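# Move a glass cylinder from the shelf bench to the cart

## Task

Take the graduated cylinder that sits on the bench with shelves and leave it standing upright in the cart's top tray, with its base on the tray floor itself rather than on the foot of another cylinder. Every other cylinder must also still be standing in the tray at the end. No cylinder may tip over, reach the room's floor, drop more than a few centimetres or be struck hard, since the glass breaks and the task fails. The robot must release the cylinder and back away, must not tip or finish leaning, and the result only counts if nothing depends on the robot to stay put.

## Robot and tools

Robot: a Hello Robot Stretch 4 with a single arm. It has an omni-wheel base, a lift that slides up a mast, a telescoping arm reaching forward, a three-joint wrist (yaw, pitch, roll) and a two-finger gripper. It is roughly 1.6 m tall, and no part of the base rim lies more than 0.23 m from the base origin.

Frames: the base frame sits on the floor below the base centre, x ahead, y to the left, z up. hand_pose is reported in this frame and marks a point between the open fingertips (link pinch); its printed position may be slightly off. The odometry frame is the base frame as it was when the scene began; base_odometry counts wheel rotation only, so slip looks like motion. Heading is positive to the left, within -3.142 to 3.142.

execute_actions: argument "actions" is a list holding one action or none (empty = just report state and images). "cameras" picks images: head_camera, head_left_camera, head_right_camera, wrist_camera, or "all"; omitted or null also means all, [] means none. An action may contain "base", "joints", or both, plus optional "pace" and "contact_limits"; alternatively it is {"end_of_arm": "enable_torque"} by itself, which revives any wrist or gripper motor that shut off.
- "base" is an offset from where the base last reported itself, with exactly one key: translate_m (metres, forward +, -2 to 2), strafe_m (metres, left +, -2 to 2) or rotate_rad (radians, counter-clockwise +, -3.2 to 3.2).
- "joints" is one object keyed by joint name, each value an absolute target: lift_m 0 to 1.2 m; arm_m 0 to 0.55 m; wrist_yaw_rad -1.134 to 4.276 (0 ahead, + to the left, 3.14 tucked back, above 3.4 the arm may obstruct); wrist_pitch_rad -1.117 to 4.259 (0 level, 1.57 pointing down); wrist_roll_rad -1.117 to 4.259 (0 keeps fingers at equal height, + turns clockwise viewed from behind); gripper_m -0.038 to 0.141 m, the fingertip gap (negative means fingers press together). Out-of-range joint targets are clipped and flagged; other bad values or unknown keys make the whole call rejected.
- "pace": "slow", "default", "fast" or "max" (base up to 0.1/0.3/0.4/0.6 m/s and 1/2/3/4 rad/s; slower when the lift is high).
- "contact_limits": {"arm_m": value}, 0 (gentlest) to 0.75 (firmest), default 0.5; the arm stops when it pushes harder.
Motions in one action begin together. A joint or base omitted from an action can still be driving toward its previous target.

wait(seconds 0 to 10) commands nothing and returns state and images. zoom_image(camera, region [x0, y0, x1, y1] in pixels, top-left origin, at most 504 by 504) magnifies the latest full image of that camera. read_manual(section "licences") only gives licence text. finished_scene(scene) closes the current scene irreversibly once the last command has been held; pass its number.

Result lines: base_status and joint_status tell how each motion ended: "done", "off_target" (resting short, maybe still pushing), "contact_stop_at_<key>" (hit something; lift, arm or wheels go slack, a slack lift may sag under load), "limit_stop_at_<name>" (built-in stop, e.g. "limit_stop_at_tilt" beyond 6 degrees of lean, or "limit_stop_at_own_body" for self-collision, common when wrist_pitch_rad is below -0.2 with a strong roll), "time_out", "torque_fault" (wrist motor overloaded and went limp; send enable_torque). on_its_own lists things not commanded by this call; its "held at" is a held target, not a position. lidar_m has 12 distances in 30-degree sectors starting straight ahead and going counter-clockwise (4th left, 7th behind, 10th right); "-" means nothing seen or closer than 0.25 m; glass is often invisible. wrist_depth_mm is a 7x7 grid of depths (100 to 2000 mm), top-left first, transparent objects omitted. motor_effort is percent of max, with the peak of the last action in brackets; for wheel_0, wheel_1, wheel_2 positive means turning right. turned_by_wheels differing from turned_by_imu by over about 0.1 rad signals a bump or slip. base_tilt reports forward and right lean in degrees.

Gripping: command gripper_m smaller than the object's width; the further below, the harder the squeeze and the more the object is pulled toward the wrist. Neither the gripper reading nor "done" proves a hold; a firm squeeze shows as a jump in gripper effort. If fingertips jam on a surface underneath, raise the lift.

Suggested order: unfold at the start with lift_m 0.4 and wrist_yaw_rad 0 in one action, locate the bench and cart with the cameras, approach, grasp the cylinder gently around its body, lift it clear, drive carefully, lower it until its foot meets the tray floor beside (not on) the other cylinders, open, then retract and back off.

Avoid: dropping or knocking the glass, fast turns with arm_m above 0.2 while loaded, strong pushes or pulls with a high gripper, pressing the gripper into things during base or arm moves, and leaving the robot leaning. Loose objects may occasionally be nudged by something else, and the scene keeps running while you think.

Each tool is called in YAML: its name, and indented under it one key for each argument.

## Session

execute_actions:
  actions: []

Scene clock: 0.00 s.
base_odometry: x=+0.000 y=+0.000 heading=+0.000 (m, m, rad; odometry frame)
turned_by_wheels: +0.000 (rad since the last result)
turned_by_imu: +0.000 (rad since the last result)
base_tilt: forward=-0.4 right=+0.1 (deg)
lidar_m: 1.62 1.86 1.92 2.04 1.90 1.69 1.78 1.65 1.78 1.99 1.21 1.23
base_status: not commanded
joint_positions: lift_m=+0.129 arm_m=+0.002 wrist_yaw_rad=+3.143 wrist_pitch_rad=-0.004 wrist_roll_rad=+0.015 gripper_m=+0.057
joint_status: not commanded
motor_effort: lift_m=+18 arm_m=+0 wrist_yaw_rad=-1 wrist_pitch_rad=-7 wrist_roll_rad=-2 gripper_m=-2 wheel_0=+1 wheel_1=+0 wheel_2=+0 (%)
hand_pose: x=-0.1155 y=+0.0870 z=+0.3087 quat_wxyz=(-0.001, +0.002, +0.007, +1.000) (m; base frame)
wrist_depth_mm: 142 142 - - - 1983 1661 / - 141 - - - 1921 1708 / - 121 166 - - 1863 1708 / - 134 191 - - 1863 1661 / 138 149 1808 - - 1983 1661 / 1397 1537 1182 1464 216 1430 1336 / 904 946 798 842 798 866 866
pictures: head_camera, head_left_camera, head_right_camera, wrist_camera
Images, in order (width x height): head_camera 420x560, head_left_camera 420x672, head_right_camera 420x672, wrist_camera 616x392.

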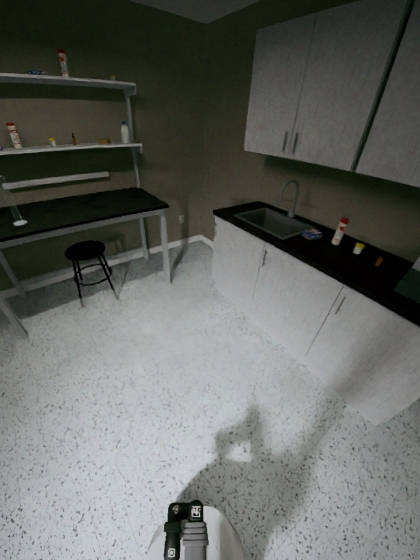

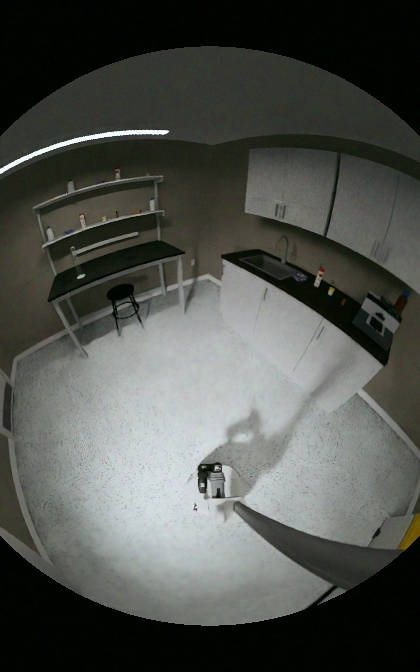

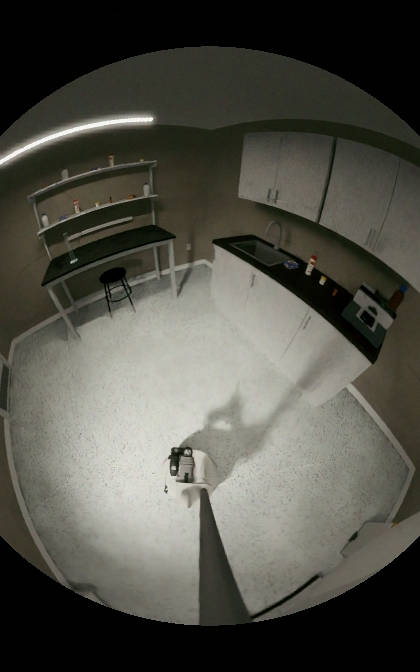

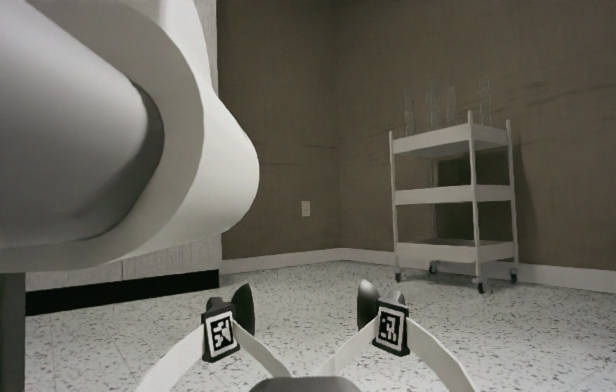

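execute_actions:
  actions:
    - {"base":{"rotate_rad":0.7},"joints":{"lift_m":0.78,"wrist_yaw_rad":0,"gripper_m":0.12}}
  cameras: ["head_camera","wrist_camera"]

Scene clock: 5.77 s.
base_odometry: x=+0.000 y=+0.000 heading=+0.699 (m, m, rad; odometry frame)
turned_by_wheels: +0.699 (rad since the last result)
turned_by_imu: +0.692 (rad since the last result)
base_tilt: forward=-0.4 right=+0.1 (deg)
lidar_m: 1.85 2.47 1.96 1.91 1.67 1.70 1.66 1.86 1.26 1.20 1.32 1.91
base_status: done
joint_positions: lift_m=+0.780 arm_m=+0.002 wrist_yaw_rad=+0.000 wrist_pitch_rad=-0.004 wrist_roll_rad=+0.015 gripper_m=+0.120
joint_status: all done
motor_effort: lift_m=+20(23) arm_m=+0(0) wrist_yaw_rad=-2(7) wrist_pitch_rad=-8(11) wrist_roll_rad=-2(3) gripper_m=-1(2) wheel_0=-8(12) wheel_1=-4(9) wheel_2=-5(11) (%)
hand_pose: x=+0.4616 y=-0.0873 z=+0.9592 quat_wxyz=(+1.000, +0.007, -0.002, +0.000) (m; base frame)
wrist_depth_mm: - - - - - - - / - - - - - - - / - - - - - - - / - - - - - - - / - - - - - - - / - - - - 1708 - - / - - - 154 - - -
pictures: head_camera, wrist_camera
Images, in order (width x height): head_camera 420x560, wrist_camera 616x392.

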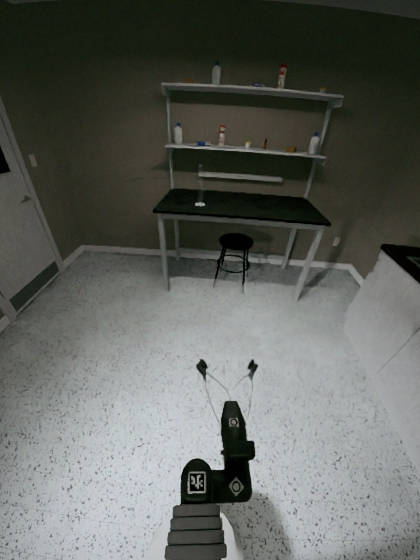

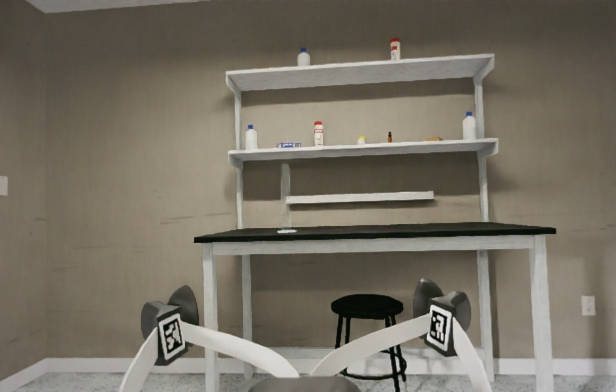

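execute_actions:
  actions:
    - {"base":{"strafe_m":0.1}}
  cameras: []

execute_actions:
  actions:
    - {"base":{"translate_m":0.8},"joints":{"lift_m":0.8}}
  cameras: ["head_camera","wrist_camera"]

Scene clock: 11.00 s.
base_odometry: x=-0.064 y=+0.076 heading=+0.698 (m, m, rad; odometry frame)
turned_by_wheels: +0.000 (rad since the last result)
turned_by_imu: -0.001 (rad since the last result)
base_tilt: forward=-0.3 right=+0.1 (deg)
lidar_m: 1.85 2.34 1.86 1.81 1.58 1.67 1.64 1.84 1.97 1.31 1.41 1.93
base_status: done
joint_positions: lift_m=+0.780 arm_m=+0.002 wrist_yaw_rad=+0.000 wrist_pitch_rad=-0.004 wrist_roll_rad=+0.015 gripper_m=+0.120
joint_status: not commanded
motor_effort: lift_m=+20(20) arm_m=+0(0) wrist_yaw_rad=-1(2) wrist_pitch_rad=-9(9) wrist_roll_rad=-2(1) gripper_m=-1(0) wheel_0=-5(14) wheel_1=+4(11) wheel_2=+0(3) (%)
hand_pose: x=+0.4616 y=-0.0874 z=+0.9592 quat_wxyz=(+1.000, +0.007, -0.002, +0.000) (m; base frame)
wrist_depth_mm: - - - - - - - / - - - - - - - / - - - - - - - / - - - - - - - / - - - - - - - / - - - - 1756 - - / - - - 154 - - -
pictures: none
No camera images: the call's "cameras" was empty. Leave "cameras" out to get every camera's image.

Scene clock: 15.17 s.
base_odometry: x=+0.548 y=+0.591 heading=+0.699 (m, m, rad; odometry frame)
turned_by_wheels: +0.001 (rad since the last result)
turned_by_imu: +0.002 (rad since the last result)
base_tilt: forward=-0.3 right=+0.2 (deg)
lidar_m: 1.07 1.14 1.76 1.73 1.87 2.10 2.43 2.66 1.41 1.38 1.44 1.07
base_status: done
joint_positions: lift_m=+0.800 arm_m=+0.002 wrist_yaw_rad=+0.000 wrist_pitch_rad=-0.004 wrist_roll_rad=+0.015 gripper_m=+0.120
joint_status: all done
motor_effort: lift_m=+19(17) arm_m=+0(0) wrist_yaw_rad=-1(1) wrist_pitch_rad=-9(7) wrist_roll_rad=-3(1) gripper_m=+0(0) wheel_0=+4(11) wheel_1=+4(10) wheel_2=-2(11) (%)
hand_pose: x=+0.4616 y=-0.0874 z=+0.9792 quat_wxyz=(+1.000, +0.007, -0.002, +0.000) (m; base frame)
wrist_depth_mm: 1708 1756 1661 1618 1661 1576 1499 / 1756 1708 1708 1661 1618 1618 1537 / 1708 1618 1661 1618 1576 1537 1499 / 1708 1661 1708 1618 1618 1537 1499 / 1708 1708 1182 1060 1042 991 931 / 1708 1661 891 1618 854 842 1537 / 1708 1708 1576 154 1160 1138 1499
pictures: head_camera, wrist_camera
Images, in order (width x height): head_camera 420x560, wrist_camera 616x392.

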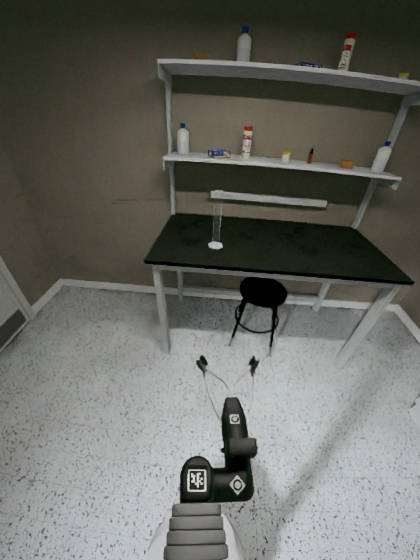

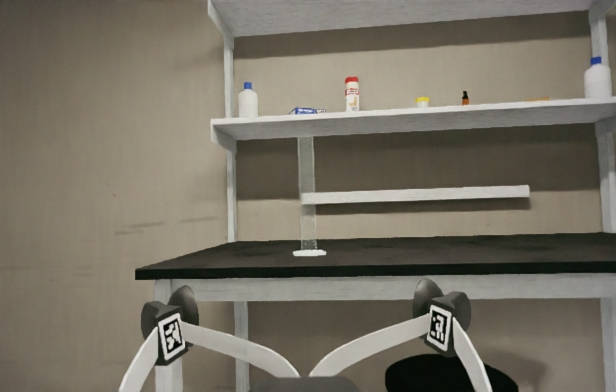

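execute_actions:
  actions:
    - {"base":{"translate_m":0.35},"joints":{"arm_m":0.25}}
  cameras: ["head_camera","wrist_camera"]

Scene clock: 20.53 s.
base_odometry: x=+0.816 y=+0.816 heading=+0.700 (m, m, rad; odometry frame)
turned_by_wheels: +0.001 (rad since the last result)
turned_by_imu: +0.001 (rad since the last result)
base_tilt: forward=-0.3 right=+0.0 (deg)
lidar_m: 0.70 0.78 1.73 1.67 1.84 2.30 2.80 1.87 1.44 1.42 0.95 0.73
base_status: done
joint_positions: lift_m=+0.800 arm_m=+0.249 wrist_yaw_rad=+0.000 wrist_pitch_rad=-0.004 wrist_roll_rad=+0.015 gripper_m=+0.120
joint_status: all done
motor_effort: lift_m=+19(19) arm_m=+7(7) wrist_yaw_rad=-1(1) wrist_pitch_rad=-8(8) wrist_roll_rad=-2(2) gripper_m=-1(2) wheel_0=+7(10) wheel_1=+4(7) wheel_2=-2(12) (%)
hand_pose: x=+0.7082 y=-0.0874 z=+0.9793 quat_wxyz=(+1.000, +0.007, -0.002, +0.000) (m; base frame)
wrist_depth_mm: 1098 1098 878 1042 768 759 732 / 1098 1060 931 946 960 991 976 / 1098 1078 1042 1060 991 976 960 / 1078 1078 1042 1025 991 976 946 / 1078 1060 991 991 976 976 917 / 512 492 473 439 407 399 430 / 312 268 265 154 272 267 282
pictures: head_camera, wrist_camera
Images, in order (width x height): head_camera 420x560, wrist_camera 616x392.

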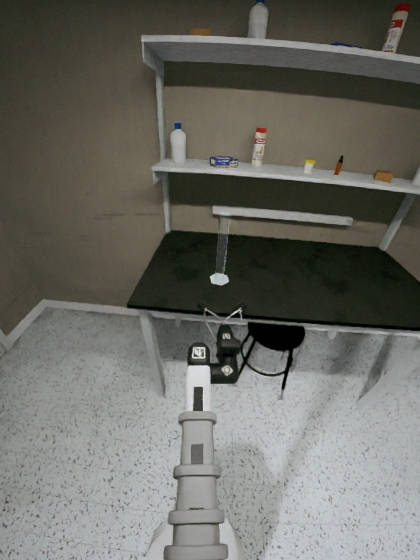

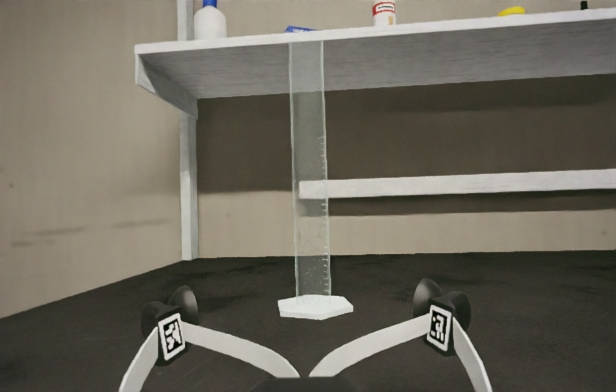

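execute_actions:
  actions:
    - {"joints":{"arm_m":0.5},"pace":"slow"}
  cameras: ["wrist_camera"]

Scene clock: 26.37 s.
base_odometry: x=+0.816 y=+0.816 heading=+0.700 (m, m, rad; odometry frame)
turned_by_wheels: +0.000 (rad since the last result)
turned_by_imu: -0.001 (rad since the last result)
base_tilt: forward=-0.4 right=+0.1 (deg)
lidar_m: 0.72 0.78 1.71 1.67 1.83 2.29 2.79 1.90 1.44 1.41 0.94 0.72
base_status: not commanded
joint_positions: lift_m=+0.800 arm_m=+0.499 wrist_yaw_rad=+0.000 wrist_pitch_rad=-0.004 wrist_roll_rad=+0.015 gripper_m=+0.120
joint_status: all done
motor_effort: lift_m=+19(19) arm_m=+7(8) wrist_yaw_rad=+0(1) wrist_pitch_rad=-7(8) wrist_roll_rad=-2(2) gripper_m=+0(2) wheel_0=+6(7) wheel_1=+4(4) wheel_2=-2(2) (%)
hand_pose: x=+0.9582 y=-0.0874 z=+0.9793 quat_wxyz=(+1.000, +0.007, -0.002, +0.000) (m; base frame)
wrist_depth_mm: 831 603 647 654 668 683 691 / 831 798 788 778 768 759 732 / 831 809 798 778 750 741 723 / 820 809 788 768 750 732 723 / 820 798 778 759 750 741 723 / 820 488 473 462 407 394 427 / 312 267 263 154 271 264 279
pictures: wrist_camera
Images, in order (width x height): wrist_camera 616x392.

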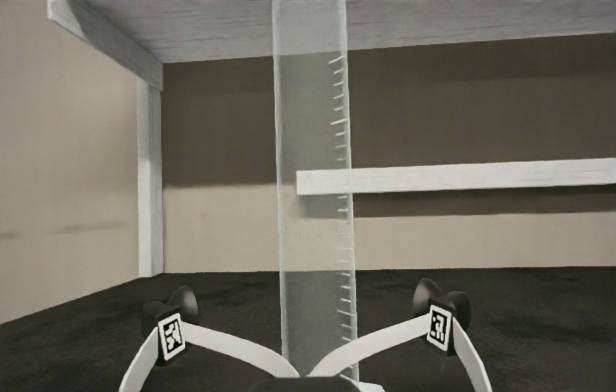

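Width ~72; a little further.

execute_actions:
  actions:
    - {"joints":{"arm_m":0.515},"pace":"slow"}
  cameras: []

execute_actions:
  actions:
    - {"joints":{"gripper_m":0.008},"pace":"slow"}
  cameras: ["wrist_camera"]

execute_actions:
  actions:
    - {"joints":{"lift_m":0.84},"pace":"slow"}
  cameras: ["wrist_camera"]

Scene clock: 31.47 s.
base_odometry: x=+0.816 y=+0.816 heading=+0.700 (m, m, rad; odometry frame)
turned_by_wheels: +0.000 (rad since the last result)
turned_by_imu: -0.001 (rad since the last result)
base_tilt: forward=-0.4 right=+0.2 (deg)
lidar_m: 0.72 0.78 1.72 1.68 1.82 2.29 2.79 1.91 1.45 1.41 0.96 0.73
base_status: not commanded
joint_positions: lift_m=+0.800 arm_m=+0.514 wrist_yaw_rad=+0.000 wrist_pitch_rad=-0.004 wrist_roll_rad=+0.015 gripper_m=+0.120
joint_status: all done
motor_effort: lift_m=+19(19) arm_m=+7(6) wrist_yaw_rad=-1(1) wrist_pitch_rad=-9(8) wrist_roll_rad=-2(2) gripper_m=+0(1) wheel_0=+7(7) wheel_1=+4(4) wheel_2=-2(2) (%)
hand_pose: x=+0.9732 y=-0.0874 z=+0.9793 quat_wxyz=(+1.000, +0.007, -0.002, +0.000) (m; base frame)
wrist_depth_mm: 809 609 647 661 668 676 691 / 820 788 778 759 750 723 715 / 809 788 768 759 750 723 715 / 798 798 768 750 732 715 699 / 798 778 768 759 741 723 715 / 798 488 469 462 407 394 430 / 312 267 264 154 271 265 279
pictures: none
No camera images: the call's "cameras" was empty. Leave "cameras" out to get every camera's image.

Scene clock: 35.83 s.
base_odometry: x=+0.816 y=+0.816 heading=+0.700 (m, m, rad; odometry frame)
turned_by_wheels: +0.000 (rad since the last result)
turned_by_imu: -0.001 (rad since the last result)
base_tilt: forward=-0.3 right=+0.1 (deg)
lidar_m: 0.73 0.78 1.72 1.69 1.84 2.28 2.80 1.87 1.45 1.42 0.96 0.72
base_status: not commanded
joint_positions: lift_m=+0.800 arm_m=+0.514 wrist_yaw_rad=+0.000 wrist_pitch_rad=-0.004 wrist_roll_rad=+0.015 gripper_m=+0.008
joint_status: all done
motor_effort: lift_m=+19(19) arm_m=+7(7) wrist_yaw_rad=-1(0) wrist_pitch_rad=-10(10) wrist_roll_rad=-2(3) gripper_m=-13(12) wheel_0=+7(7) wheel_1=+4(4) wheel_2=-2(2) (%)
hand_pose: x=+0.9732 y=-0.0874 z=+0.9793 quat_wxyz=(+1.000, +0.007, -0.002, +0.000) (m; base frame)
wrist_depth_mm: 831 603 661 661 661 668 699 / 820 788 788 768 759 741 723 / 809 798 788 759 750 732 715 / 788 788 768 759 732 732 715 / 809 778 778 759 732 715 707 / 788 492 477 375 402 436 430 / 310 306 186 274 252 265 279
pictures: wrist_camera
Images, in order (width x height): wrist_camera 616x392.

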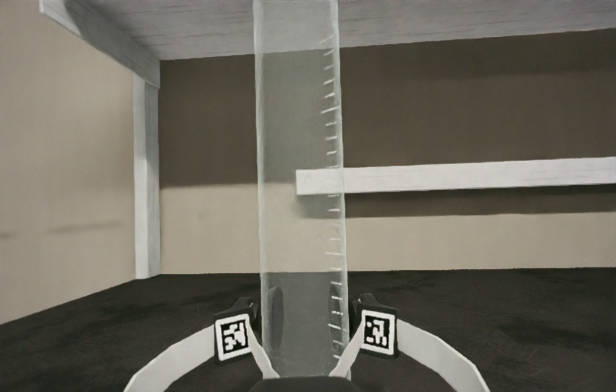

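Scene clock: 37.00 s.
base_odometry: x=+0.816 y=+0.816 heading=+0.700 (m, m, rad; odometry frame)
turned_by_wheels: +0.000 (rad since the last result)
turned_by_imu: +0.000 (rad since the last result)
base_tilt: forward=-0.4 right=+0.2 (deg)
lidar_m: 0.73 0.75 1.73 1.70 1.83 2.30 2.80 1.89 1.45 1.42 0.94 0.74
base_status: not commanded
joint_positions: lift_m=+0.840 arm_m=+0.514 wrist_yaw_rad=+0.000 wrist_pitch_rad=-0.002 wrist_roll_rad=+0.015 gripper_m=+0.008
joint_status: all done
motor_effort: lift_m=+21(20) arm_m=+7(7) wrist_yaw_rad=-1(0) wrist_pitch_rad=-15(18) wrist_roll_rad=-1(3) gripper_m=-8(12) wheel_0=+7(7) wheel_1=+4(4) wheel_2=-2(2) (%)
hand_pose: x=+0.9732 y=-0.0875 z=+1.0185 quat_wxyz=(+1.000, +0.007, -0.001, +0.000) (m; base frame)
wrist_depth_mm: 544 559 569 574 591 603 609 / 820 741 778 768 750 741 715 / 820 798 778 759 741 732 715 / 798 788 778 759 732 676 707 / 809 788 768 759 732 715 707 / 798 640 621 492 530 574 559 / 407 402 187 359 330 368 370
pictures: wrist_camera
Images, in order (width x height): wrist_camera 616x392.

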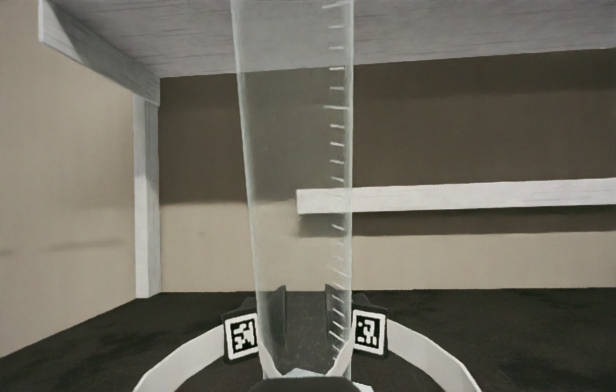

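execute_actions:
  actions:
    - {"joints":{"lift_m":0.805},"pace":"slow"}
  cameras: ["wrist_camera","head_camera"]

zoom_image:
  camera: "head_camera"
  region: [170,190,280,330]

Scene clock: 42.17 s.
base_odometry: x=+0.816 y=+0.816 heading=+0.700 (m, m, rad; odometry frame)
turned_by_wheels: +0.000 (rad since the last result)
turned_by_imu: -0.001 (rad since the last result)
base_tilt: forward=-0.3 right=+0.1 (deg)
lidar_m: 0.72 0.78 1.73 1.68 1.83 2.29 2.79 1.90 1.45 1.41 0.95 0.74
base_status: not commanded
joint_positions: lift_m=+0.805 arm_m=+0.514 wrist_yaw_rad=+0.000 wrist_pitch_rad=-0.005 wrist_roll_rad=+0.015 gripper_m=+0.008
joint_status: all done
motor_effort: lift_m=+14(21) arm_m=+7(7) wrist_yaw_rad=-1(4) wrist_pitch_rad=-5(13) wrist_roll_rad=-1(2) gripper_m=-9(9) wheel_0=+6(7) wheel_1=+4(4) wheel_2=-2(2) (%)
hand_pose: x=+0.9733 y=-0.0874 z=+0.9850 quat_wxyz=(+1.000, +0.007, -0.003, +0.000) (m; base frame)
wrist_depth_mm: 809 591 627 640 647 661 683 / 809 798 778 778 741 741 723 / 820 798 778 750 741 732 715 / 809 788 778 750 723 707 715 / 809 778 768 759 741 715 707 / 798 521 500 399 427 462 452 / 329 322 188 287 265 296 294
pictures: head_camera, wrist_camera
Images, in order (width x height): head_camera 420x560, wrist_camera 616x392.

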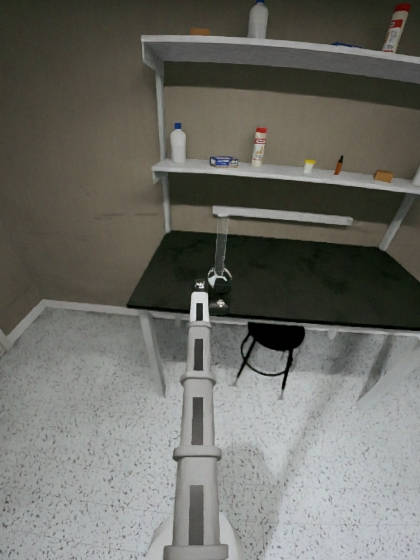

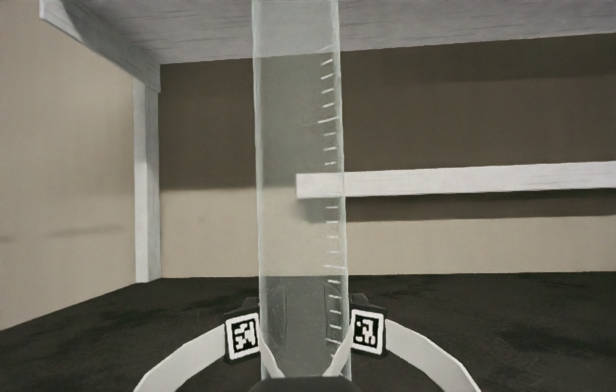

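Region (170, 190, 280, 330) of head_camera's 420x560 image, scaled by 3.600, with more detail than that image has; it fills the left 396 columns of this view, and the rest is white.

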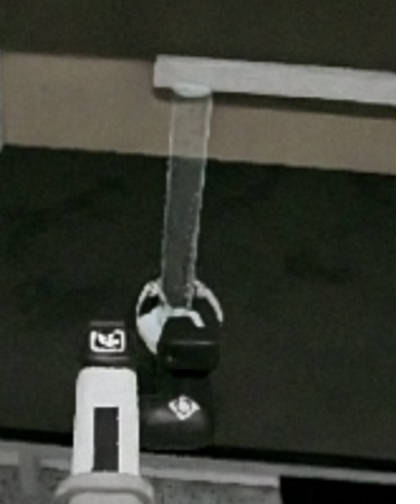

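execute_actions:
  actions:
    - {"joints":{"lift_m":0.80,"gripper_m":0.08},"pace":"slow"}
  cameras: ["wrist_camera"]

Scene clock: 47.97 s.
base_odometry: x=+0.816 y=+0.816 heading=+0.700 (m, m, rad; odometry frame)
turned_by_wheels: +0.000 (rad since the last result)
turned_by_imu: -0.001 (rad since the last result)
base_tilt: forward=-0.4 right=+0.2 (deg)
lidar_m: 0.72 0.77 1.72 1.68 1.81 2.29 2.80 1.87 1.47 1.42 0.94 0.73
base_status: not commanded
joint_positions: lift_m=+0.800 arm_m=+0.514 wrist_yaw_rad=+0.000 wrist_pitch_rad=-0.004 wrist_roll_rad=+0.015 gripper_m=+0.080
joint_status: all done
motor_effort: lift_m=+14(14) arm_m=+7(6) wrist_yaw_rad=-1(1) wrist_pitch_rad=-9(10) wrist_roll_rad=-3(2) gripper_m=-1(10) wheel_0=+7(6) wheel_1=+4(4) wheel_2=-2(2) (%)
hand_pose: x=+0.9732 y=-0.0874 z=+0.9797 quat_wxyz=(+1.000, +0.007, -0.002, +0.000) (m; base frame)
wrist_depth_mm: 820 603 647 654 676 683 691 / 809 798 778 759 750 741 715 / 809 788 778 759 750 732 707 / 809 788 768 759 732 723 715 / 809 788 759 750 741 723 707 / 798 496 424 462 218 439 430 / 314 289 263 273 256 267 281
pictures: wrist_camera
Images, in order (width x height): wrist_camera 616x392.

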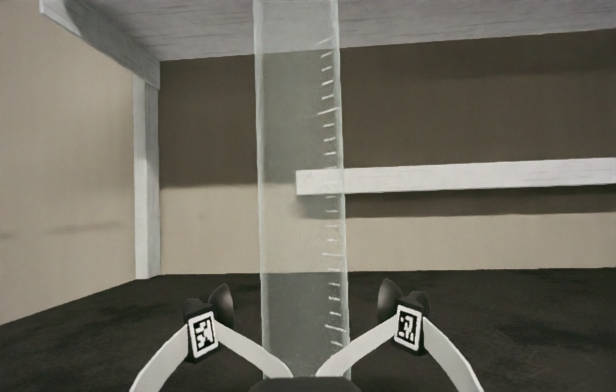

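execute_actions:
  actions:
    - {"joints":{"arm_m":0.482},"pace":"slow"}
  cameras: ["wrist_camera"]

execute_actions:
  actions:
    - {"joints":{"gripper_m":0.015},"pace":"slow"}
  cameras: ["wrist_camera"]

Scene clock: 52.93 s.
base_odometry: x=+0.816 y=+0.816 heading=+0.700 (m, m, rad; odometry frame)
turned_by_wheels: +0.000 (rad since the last result)
turned_by_imu: -0.001 (rad since the last result)
base_tilt: forward=-0.3 right=+0.1 (deg)
lidar_m: 0.72 0.79 1.72 1.68 1.84 2.29 2.81 1.90 1.45 1.42 0.95 0.73
base_status: not commanded
joint_positions: lift_m=+0.800 arm_m=+0.483 wrist_yaw_rad=+0.000 wrist_pitch_rad=-0.004 wrist_roll_rad=+0.015 gripper_m=+0.080
joint_status: all done
motor_effort: lift_m=+14(14) arm_m=-7(6) wrist_yaw_rad=+0(0) wrist_pitch_rad=-8(10) wrist_roll_rad=-3(2) gripper_m=-1(1) wheel_0=+6(6) wheel_1=+4(4) wheel_2=-2(2) (%)
hand_pose: x=+0.9426 y=-0.0874 z=+0.9797 quat_wxyz=(+1.000, +0.007, -0.002, +0.000) (m; base frame)
wrist_depth_mm: 854 609 640 654 668 683 699 / 854 831 809 788 778 768 759 / 842 820 820 798 778 759 741 / 842 820 798 788 768 750 741 / 831 820 788 768 759 750 723 / 820 492 424 462 218 442 430 / 312 287 264 274 255 266 282
pictures: wrist_camera
Images, in order (width x height): wrist_camera 616x392.

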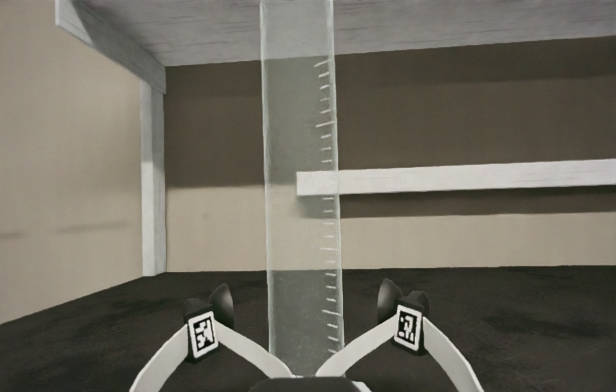

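Scene clock: 55.50 s.
base_odometry: x=+0.816 y=+0.816 heading=+0.700 (m, m, rad; odometry frame)
turned_by_wheels: +0.000 (rad since the last result)
turned_by_imu: +0.000 (rad since the last result)
base_tilt: forward=-0.4 right=+0.1 (deg)
lidar_m: 0.73 0.78 1.72 1.67 1.83 2.31 2.80 1.88 1.45 1.42 0.94 0.73
base_status: not commanded
joint_positions: lift_m=+0.800 arm_m=+0.483 wrist_yaw_rad=+0.000 wrist_pitch_rad=-0.004 wrist_roll_rad=+0.015 gripper_m=+0.015
joint_status: all done
motor_effort: lift_m=+14(14) arm_m=-7(7) wrist_yaw_rad=+0(1) wrist_pitch_rad=-9(9) wrist_roll_rad=-2(3) gripper_m=-17(16) wheel_0=+6(7) wheel_1=+3(4) wheel_2=-2(2) (%)
hand_pose: x=+0.9426 y=-0.0874 z=+0.9797 quat_wxyz=(+1.000, +0.007, -0.002, +0.000) (m; base frame)
wrist_depth_mm: 854 609 647 654 668 676 691 / 854 831 809 788 778 759 741 / 842 831 809 788 768 759 741 / 831 831 798 778 768 741 732 / 842 809 798 768 768 750 741 / 820 492 433 415 364 439 433 / 315 287 190 294 254 266 281
pictures: wrist_camera
Images, in order (width x height): wrist_camera 616x392.

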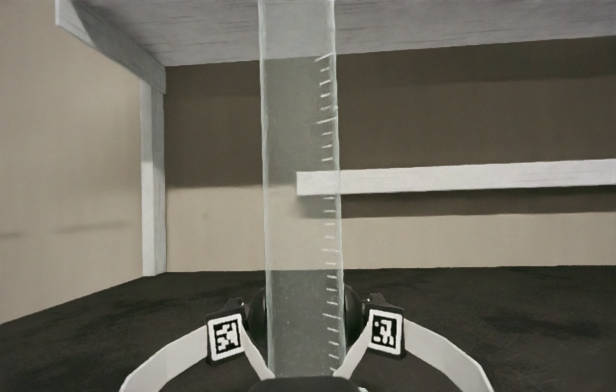

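Good grip now.

execute_actions:
  actions:
    - {"joints":{"lift_m":0.84},"pace":"slow"}
  cameras: ["wrist_camera"]

execute_actions:
  actions:
    - {"joints":{"arm_m":0.05},"pace":"slow"}
  cameras: ["wrist_camera"]

Scene clock: 59.73 s.
base_odometry: x=+0.816 y=+0.816 heading=+0.700 (m, m, rad; odometry frame)
turned_by_wheels: +0.000 (rad since the last result)
turned_by_imu: -0.001 (rad since the last result)
base_tilt: forward=-0.4 right=+0.1 (deg)
lidar_m: 0.71 0.78 1.72 1.69 1.84 2.29 2.79 1.90 1.43 1.40 0.94 0.73
base_status: not commanded
joint_positions: lift_m=+0.840 arm_m=+0.483 wrist_yaw_rad=+0.000 wrist_pitch_rad=-0.002 wrist_roll_rad=+0.015 gripper_m=+0.015
joint_status: all done
motor_effort: lift_m=+21(25) arm_m=-7(7) wrist_yaw_rad=+0(1) wrist_pitch_rad=-15(16) wrist_roll_rad=-2(2) gripper_m=-12(14) wheel_0=+7(7) wheel_1=+4(4) wheel_2=-1(2) (%)
hand_pose: x=+0.9426 y=-0.0874 z=+1.0184 quat_wxyz=(+1.000, +0.007, -0.001, +0.000) (m; base frame)
wrist_depth_mm: 854 564 569 585 591 603 609 / 842 750 820 788 768 759 750 / 854 809 798 788 778 750 759 / 842 820 798 788 759 699 741 / 842 820 809 778 768 759 741 / 831 640 564 544 521 564 559 / 404 375 189 387 334 347 370
pictures: wrist_camera
Images, in order (width x height): wrist_camera 616x392.

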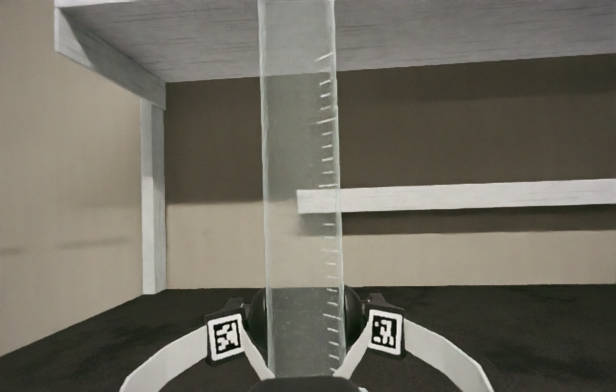

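Scene clock: 65.33 s.
base_odometry: x=+0.816 y=+0.816 heading=+0.700 (m, m, rad; odometry frame)
turned_by_wheels: +0.000 (rad since the last result)
turned_by_imu: -0.001 (rad since the last result)
base_tilt: forward=-0.4 right=+0.1 (deg)
lidar_m: 0.71 0.78 1.71 1.68 1.83 2.30 2.80 1.89 1.43 1.42 0.94 0.74
base_status: not commanded
joint_positions: lift_m=+0.840 arm_m=+0.051 wrist_yaw_rad=+0.000 wrist_pitch_rad=-0.002 wrist_roll_rad=+0.015 gripper_m=+0.015
joint_status: all done
motor_effort: lift_m=+21(21) arm_m=-7(7) wrist_yaw_rad=-1(0) wrist_pitch_rad=-17(16) wrist_roll_rad=-2(1) gripper_m=-15(14) wheel_0=+7(7) wheel_1=+4(4) wheel_2=-2(2) (%)
hand_pose: x=+0.5106 y=-0.0874 z=+1.0184 quat_wxyz=(+1.000, +0.007, -0.001, +0.000) (m; base frame)
wrist_depth_mm: 1308 1308 1205 1255 1205 1182 1160 / 1336 1281 1060 1025 1042 1078 1008 / 1281 1281 1229 1229 1229 1160 1138 / 1308 1281 1255 1205 1205 1160 1118 / 1281 1281 1205 1205 1182 1138 1138 / 1308 640 569 554 530 580 564 / 496 455 189 433 421 410 430
pictures: wrist_camera
Images, in order (width x height): wrist_camera 616x392.

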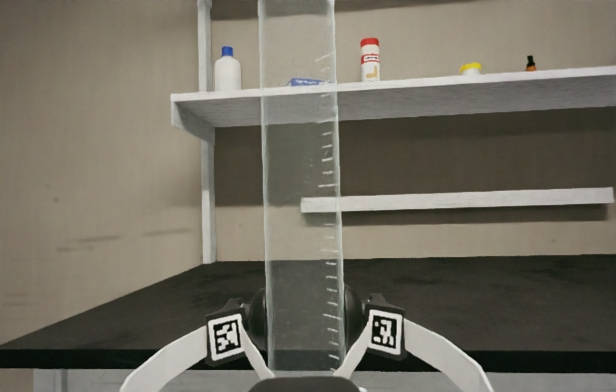

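execute_actions:
  actions:
    - {"base":{"translate_m":-0.6},"joints":{"gripper_m":0.01},"pace":"slow"}
  cameras: []

execute_actions:
  actions:
    - {"base":{"rotate_rad":1.55},"pace":"slow"}
  cameras: ["head_camera","head_left_camera","wrist_camera"]

Scene clock: 79.53 s.
base_odometry: x=+0.357 y=+0.430 heading=+0.699 (m, m, rad; odometry frame)
turned_by_wheels: +0.000 (rad since the last result)
turned_by_imu: -0.004 (rad since the last result)
base_tilt: forward=-0.4 right=+0.1 (deg)
lidar_m: 1.32 2.24 1.78 1.76 1.86 2.12 2.19 2.44 1.40 1.34 1.46 1.36
base_status: done
joint_positions: lift_m=+0.840 arm_m=+0.051 wrist_yaw_rad=+0.000 wrist_pitch_rad=-0.002 wrist_roll_rad=+0.015 gripper_m=+0.010
joint_status: all done
motor_effort: lift_m=+21(21) arm_m=-7(7) wrist_yaw_rad=-1(0) wrist_pitch_rad=-17(15) wrist_roll_rad=-2(2) gripper_m=-14(15) wheel_0=-7(12) wheel_1=-4(7) wheel_2=+6(10) (%)
hand_pose: x=+0.5106 y=-0.0874 z=+1.0184 quat_wxyz=(+1.000, +0.007, -0.001, +0.000) (m; base frame)
wrist_depth_mm: 1983 1983 1863 1808 1618 1618 1618 / 1983 1983 1921 1863 1756 1756 1708 / 1921 1921 1863 1863 1808 1708 1661 / 1921 1863 1863 1808 1756 1756 1756 / 1921 1921 1808 1397 1308 1255 1182 / 1808 1863 1098 1808 1042 1708 1708 / 1863 1921 186 1756 1160 1708 1661
pictures: none
No camera images: the call's "cameras" was empty. Leave "cameras" out to get every camera's image.

Scene clock: 82.37 s.
base_odometry: x=+0.357 y=+0.430 heading=+2.248 (m, m, rad; odometry frame)
turned_by_wheels: +1.548 (rad since the last result)
turned_by_imu: +1.535 (rad since the last result)
base_tilt: forward=-0.4 right=+0.1 (deg)
lidar_m: 1.75 1.88 2.07 2.19 2.39 1.39 1.37 1.47 1.36 1.32 2.23 1.81
base_status: done
joint_positions: lift_m=+0.840 arm_m=+0.051 wrist_yaw_rad=+0.000 wrist_pitch_rad=-0.002 wrist_roll_rad=+0.015 gripper_m=+0.010
joint_status: not commanded
motor_effort: lift_m=+21(21) arm_m=-7(7) wrist_yaw_rad=-2(2) wrist_pitch_rad=-16(15) wrist_roll_rad=-2(2) gripper_m=-14(16) wheel_0=-7(9) wheel_1=-5(8) wheel_2=-7(10) (%)
hand_pose: x=+0.5106 y=-0.0873 z=+1.0184 quat_wxyz=(+1.000, +0.007, -0.001, +0.000) (m; base frame)
wrist_depth_mm: 1576 1537 1537 1499 1537 1464 1397 / 1537 1537 1499 1499 1499 1430 1430 / 1537 1537 1537 1499 1430 1464 1397 / 1537 1499 1464 1499 1464 1430 1397 / 1576 1537 1464 1464 1464 1464 1397 / 1537 1537 1499 1464 1430 1366 1366 / 1537 1499 186 1430 1430 1397 1366
pictures: head_camera, head_left_camera, wrist_camera
Images, in order (width x height): head_camera 420x560, head_left_camera 420x672, wrist_camera 616x392.

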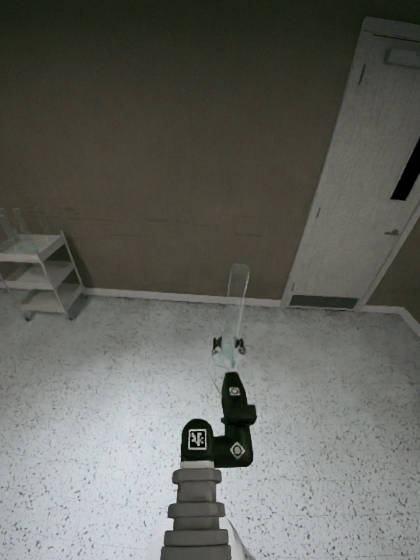

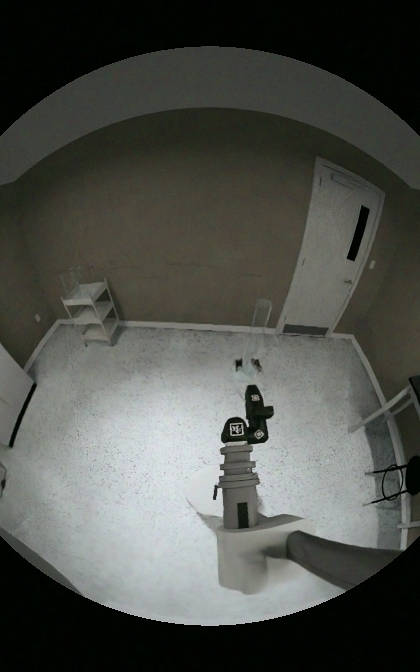

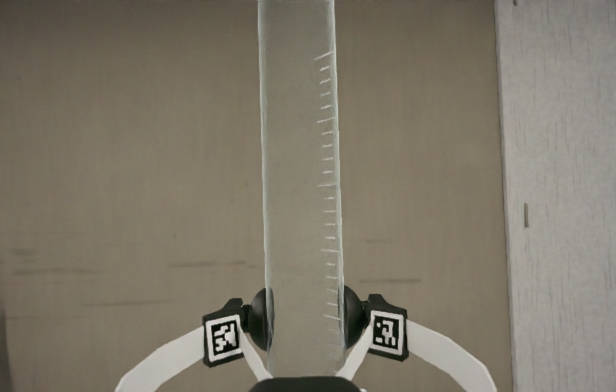

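Still slightly left-turned; correct and strafe.

execute_actions:
  actions:
    - {"base":{"rotate_rad":-0.07},"pace":"slow"}
  cameras: []

execute_actions:
  actions:
    - {"base":{"strafe_m":1.1},"joints":{"lift_m":0.72}}
  cameras: ["head_camera","wrist_camera"]

Scene clock: 86.70 s.
base_odometry: x=+0.357 y=+0.430 heading=+2.179 (m, m, rad; odometry frame)
turned_by_wheels: -0.069 (rad since the last result)
turned_by_imu: -0.069 (rad since the last result)
base_tilt: forward=-0.3 right=+0.1 (deg)
lidar_m: 1.76 1.84 1.92 2.19 2.36 1.42 1.38 1.45 1.34 1.32 1.39 1.83
base_status: done
joint_positions: lift_m=+0.840 arm_m=+0.051 wrist_yaw_rad=+0.000 wrist_pitch_rad=-0.002 wrist_roll_rad=+0.015 gripper_m=+0.010
joint_status: not commanded
motor_effort: lift_m=+21(21) arm_m=-7(7) wrist_yaw_rad=+0(1) wrist_pitch_rad=-14(17) wrist_roll_rad=-3(2) gripper_m=-15(16) wheel_0=+8(12) wheel_1=+4(6) wheel_2=+4(9) (%)
hand_pose: x=+0.5106 y=-0.0875 z=+1.0184 quat_wxyz=(+1.000, +0.007, -0.001, +0.000) (m; base frame)
wrist_depth_mm: 1499 1499 1499 1464 1499 1499 1499 / 1499 1499 1499 1537 1499 1499 1464 / 1499 1499 1464 1499 1464 1499 1464 / 1464 1499 1464 1499 1499 1499 1464 / 1499 1464 1499 1464 1464 1499 1499 / 1464 1464 1430 1464 1499 1397 1464 / 1464 1430 186 1430 1464 1464 1464
pictures: none
No camera images: the call's "cameras" was empty. Leave "cameras" out to get every camera's image.

Scene clock: 91.70 s.
base_odometry: x=-0.546 y=-0.198 heading=+2.179 (m, m, rad; odometry frame)
turned_by_wheels: +0.000 (rad since the last result)
turned_by_imu: -0.001 (rad since the last result)
base_tilt: forward=-0.4 right=+0.2 (deg)
lidar_m: 1.36 1.37 1.14 1.10 1.14 2.05 1.40 1.41 1.99 2.43 2.53 1.82
base_status: done
joint_positions: lift_m=+0.720 arm_m=+0.051 wrist_yaw_rad=+0.000 wrist_pitch_rad=-0.002 wrist_roll_rad=+0.015 gripper_m=+0.010
joint_status: all done
motor_effort: lift_m=+16(18) arm_m=-7(7) wrist_yaw_rad=-1(1) wrist_pitch_rad=-16(17) wrist_roll_rad=-1(2) gripper_m=-17(17) wheel_0=-3(13) wheel_1=+1(12) wheel_2=+0(4) (%)
hand_pose: x=+0.5106 y=-0.0874 z=+0.8987 quat_wxyz=(+1.000, +0.007, -0.001, +0.000) (m; base frame)
wrist_depth_mm: 1499 1537 1576 1499 1537 1537 1499 / 1464 1537 1499 1464 1499 1499 1499 / 1499 1464 1537 1499 1499 1499 1499 / 1499 1499 1464 1499 1499 1464 1537 / 1430 1464 1430 1464 1464 1464 1499 / 1464 1060 1060 1464 1430 1464 1499 / 1499 1255 186 1499 1430 1430 1464
pictures: head_camera, wrist_camera
Images, in order (width x height): head_camera 420x560, wrist_camera 616x392.

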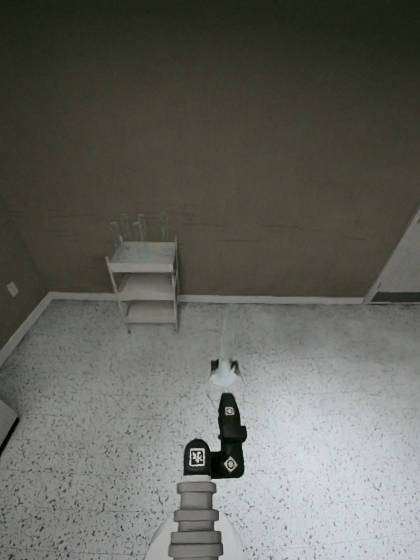

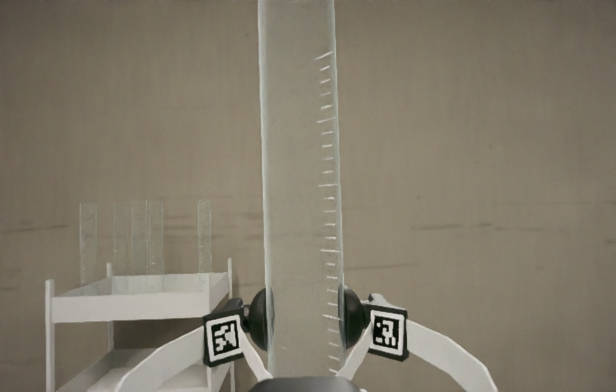

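execute_actions:
  actions:
    - {"base":{"strafe_m":0.49}}
  cameras: []

execute_actions:
  actions:
    - {"base":{"translate_m":0.45},"pace":"slow"}
  cameras: ["head_camera","wrist_camera"]

zoom_image:
  camera: "head_camera"
  region: [140,220,310,400]

Scene clock: 99.43 s.
base_odometry: x=-0.948 y=-0.478 heading=+2.178 (m, m, rad; odometry frame)
turned_by_wheels: +0.000 (rad since the last result)
turned_by_imu: -0.002 (rad since the last result)
base_tilt: forward=-0.4 right=+0.1 (deg)
lidar_m: 1.35 1.54 0.60 0.59 0.64 0.93 1.98 1.61 1.99 2.91 2.53 1.85
base_status: done
joint_positions: lift_m=+0.720 arm_m=+0.051 wrist_yaw_rad=+0.000 wrist_pitch_rad=-0.001 wrist_roll_rad=+0.015 gripper_m=+0.010
joint_status: not commanded
motor_effort: lift_m=+17(17) arm_m=-7(7) wrist_yaw_rad=-1(0) wrist_pitch_rad=-19(15) wrist_roll_rad=-1(2) gripper_m=-18(17) wheel_0=-5(16) wheel_1=+3(11) wheel_2=+0(0) (%)
hand_pose: x=+0.5106 y=-0.0874 z=+0.8987 quat_wxyz=(+1.000, +0.007, -0.001, +0.000) (m; base frame)
wrist_depth_mm: 1499 1537 1537 1499 1499 1537 1537 / 1499 1537 1499 1430 1464 1464 1499 / 1464 1499 1499 1499 1464 1499 1464 / 1464 1464 1499 1499 1464 1499 1464 / 1464 1499 1464 1464 1464 1499 1464 / 1499 1499 1138 1060 1060 1499 1464 / 1464 1464 186 1308 1060 1464 1464
pictures: none
No camera images: the call's "cameras" was empty. Leave "cameras" out to get every camera's image.

Scene clock: 105.23 s.
base_odometry: x=-1.205 y=-0.109 heading=+2.179 (m, m, rad; odometry frame)
turned_by_wheels: +0.001 (rad since the last result)
turned_by_imu: +0.000 (rad since the last result)
base_tilt: forward=-0.4 right=+0.2 (deg)
lidar_m: 0.88 1.36 1.10 0.58 0.64 0.87 2.43 2.02 2.58 2.94 1.89 0.93
base_status: done
joint_positions: lift_m=+0.720 arm_m=+0.051 wrist_yaw_rad=+0.000 wrist_pitch_rad=-0.001 wrist_roll_rad=+0.015 gripper_m=+0.010
joint_status: not commanded
motor_effort: lift_m=+17(17) arm_m=-7(7) wrist_yaw_rad=+0(1) wrist_pitch_rad=-15(15) wrist_roll_rad=-2(2) gripper_m=-16(16) wheel_0=+7(10) wheel_1=+4(8) wheel_2=-5(10) (%)
hand_pose: x=+0.5106 y=-0.0874 z=+0.8987 quat_wxyz=(+1.000, +0.007, -0.001, +0.000) (m; base frame)
wrist_depth_mm: 1060 1042 1060 1078 1060 1060 1060 / 1042 1042 1042 1042 1060 1042 1042 / 1060 1042 1025 1042 1025 1042 1042 / 1025 1042 1025 1025 1042 1025 1042 / 1025 1042 1025 1025 1042 1042 1060 / 1025 1025 1025 931 750 1025 1042 / 1008 1025 186 609 609 1042 1008
pictures: head_camera, wrist_camera
Images, in order (width x height): head_camera 420x560, wrist_camera 616x392.

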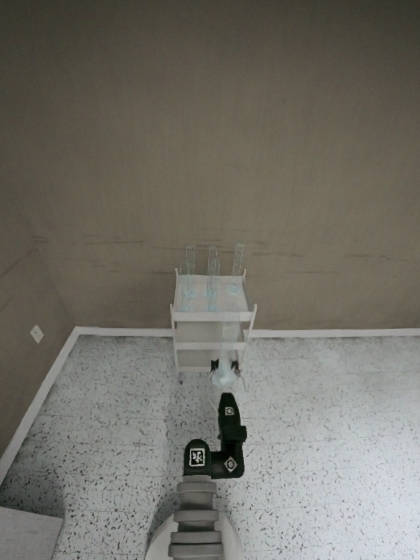

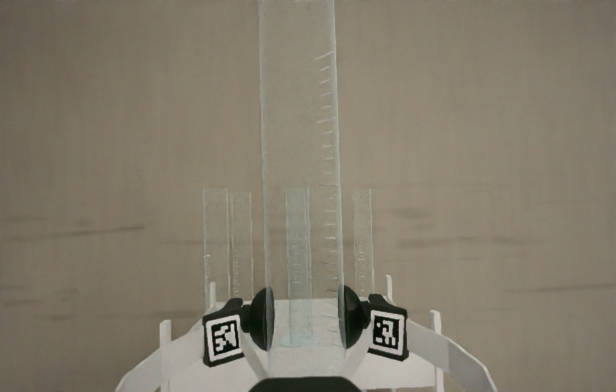

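Region (140, 220, 310, 400) of head_camera's 420x560 image, scaled by 2.800, with more detail than that image has.

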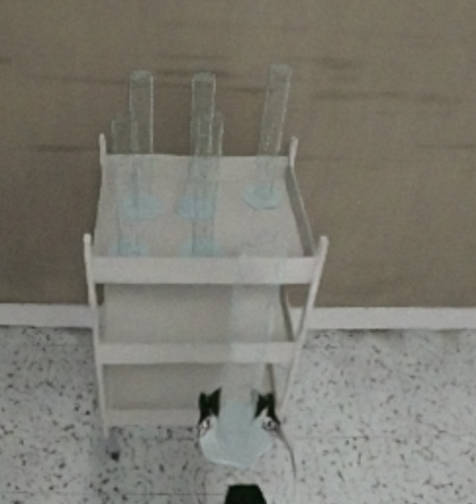

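execute_actions:
  actions:
    - {"base":{"strafe_m":-0.14},"joints":{"lift_m":0.70},"pace":"slow"}
  cameras: ["wrist_camera"]

execute_actions:
  actions:
    - {"joints":{"arm_m":0.4},"pace":"slow"}
  cameras: ["wrist_camera","head_camera"]

zoom_image:
  camera: "head_camera"
  region: [130,220,290,380]

Scene clock: 113.17 s.
base_odometry: x=-1.091 y=-0.029 heading=+2.179 (m, m, rad; odometry frame)
turned_by_wheels: +0.000 (rad since the last result)
turned_by_imu: -0.001 (rad since the last result)
base_tilt: forward=-0.4 right=+0.1 (deg)
lidar_m: 0.88 0.93 1.26 0.74 0.77 1.09 2.43 1.96 2.59 2.81 1.89 1.37
base_status: done
joint_positions: lift_m=+0.700 arm_m=+0.051 wrist_yaw_rad=+0.000 wrist_pitch_rad=-0.001 wrist_roll_rad=+0.015 gripper_m=+0.010
joint_status: all done
motor_effort: lift_m=+16(20) arm_m=-7(7) wrist_yaw_rad=-1(1) wrist_pitch_rad=-18(18) wrist_roll_rad=-1(1) gripper_m=-16(15) wheel_0=+8(13) wheel_1=-3(8) wheel_2=+0(2) (%)
hand_pose: x=+0.5106 y=-0.0874 z=+0.8788 quat_wxyz=(+1.000, +0.007, -0.001, +0.000) (m; base frame)
wrist_depth_mm: 1060 1042 1042 1078 1060 1042 1042 / 1042 1060 1060 1042 1060 1042 1060 / 1042 1025 1025 1042 1042 1060 1042 / 1025 1042 1025 1042 1025 1042 1025 / 1025 1042 1042 1025 1042 1025 1025 / 1025 1025 946 917 1042 1042 1008 / 1008 609 186 615 1025 1025 1025
pictures: wrist_camera
Images, in order (width x height): wrist_camera 616x392.

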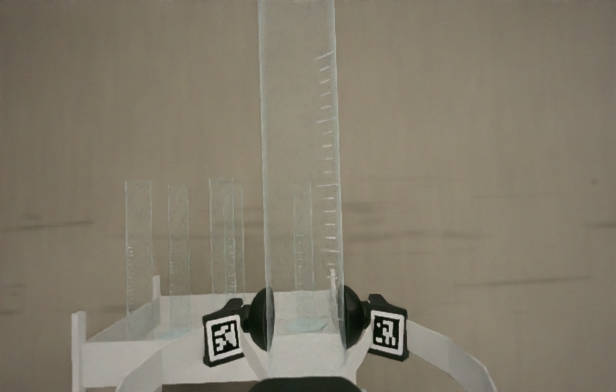

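Scene clock: 117.93 s.
base_odometry: x=-1.091 y=-0.029 heading=+2.179 (m, m, rad; odometry frame)
turned_by_wheels: +0.000 (rad since the last result)
turned_by_imu: -0.001 (rad since the last result)
base_tilt: forward=-0.4 right=+0.2 (deg)
lidar_m: 0.86 0.93 1.26 0.74 0.76 1.08 2.45 1.96 2.59 2.78 1.85 1.37
base_status: not commanded
joint_positions: lift_m=+0.700 arm_m=+0.399 wrist_yaw_rad=+0.000 wrist_pitch_rad=-0.001 wrist_roll_rad=+0.015 gripper_m=+0.010
joint_status: all done
motor_effort: lift_m=+16(16) arm_m=+7(9) wrist_yaw_rad=-1(1) wrist_pitch_rad=-17(16) wrist_roll_rad=-2(1) gripper_m=-16(16) wheel_0=+8(8) wheel_1=-3(4) wheel_2=+0(0) (%)
hand_pose: x=+0.8582 y=-0.0874 z=+0.8788 quat_wxyz=(+1.000, +0.007, -0.001, +0.000) (m; base frame)
wrist_depth_mm: 707 699 707 707 707 699 707 / 691 699 699 699 699 691 699 / 691 691 691 699 699 691 691 / 691 683 676 683 691 691 691 / 683 691 683 683 691 699 691 / 683 683 683 683 683 683 683 / 591 585 186 585 683 676 683
pictures: head_camera, wrist_camera
Images, in order (width x height): head_camera 420x560, wrist_camera 616x392.

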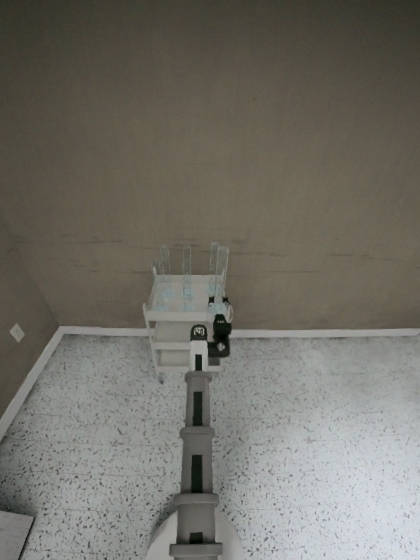

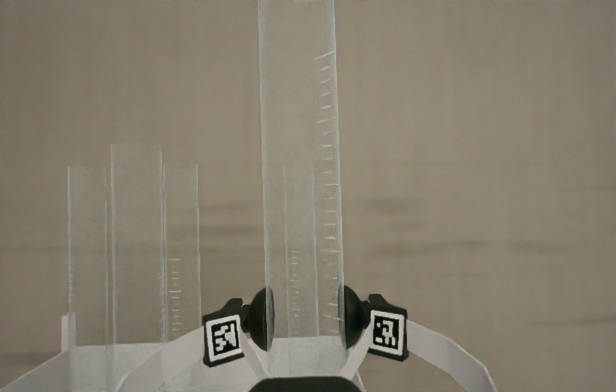

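Region (130, 220, 290, 380) of head_camera's 420x560 image, scaled by 3.150, with more detail than that image has.

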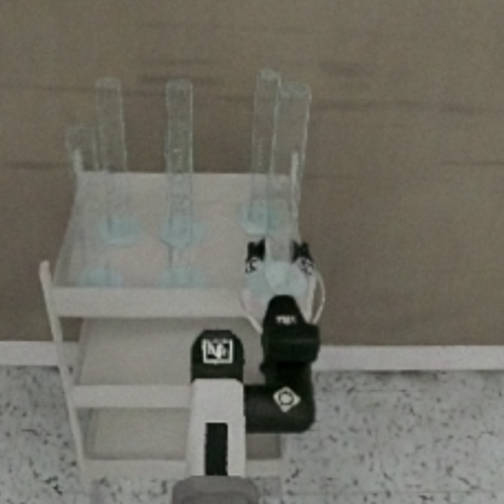

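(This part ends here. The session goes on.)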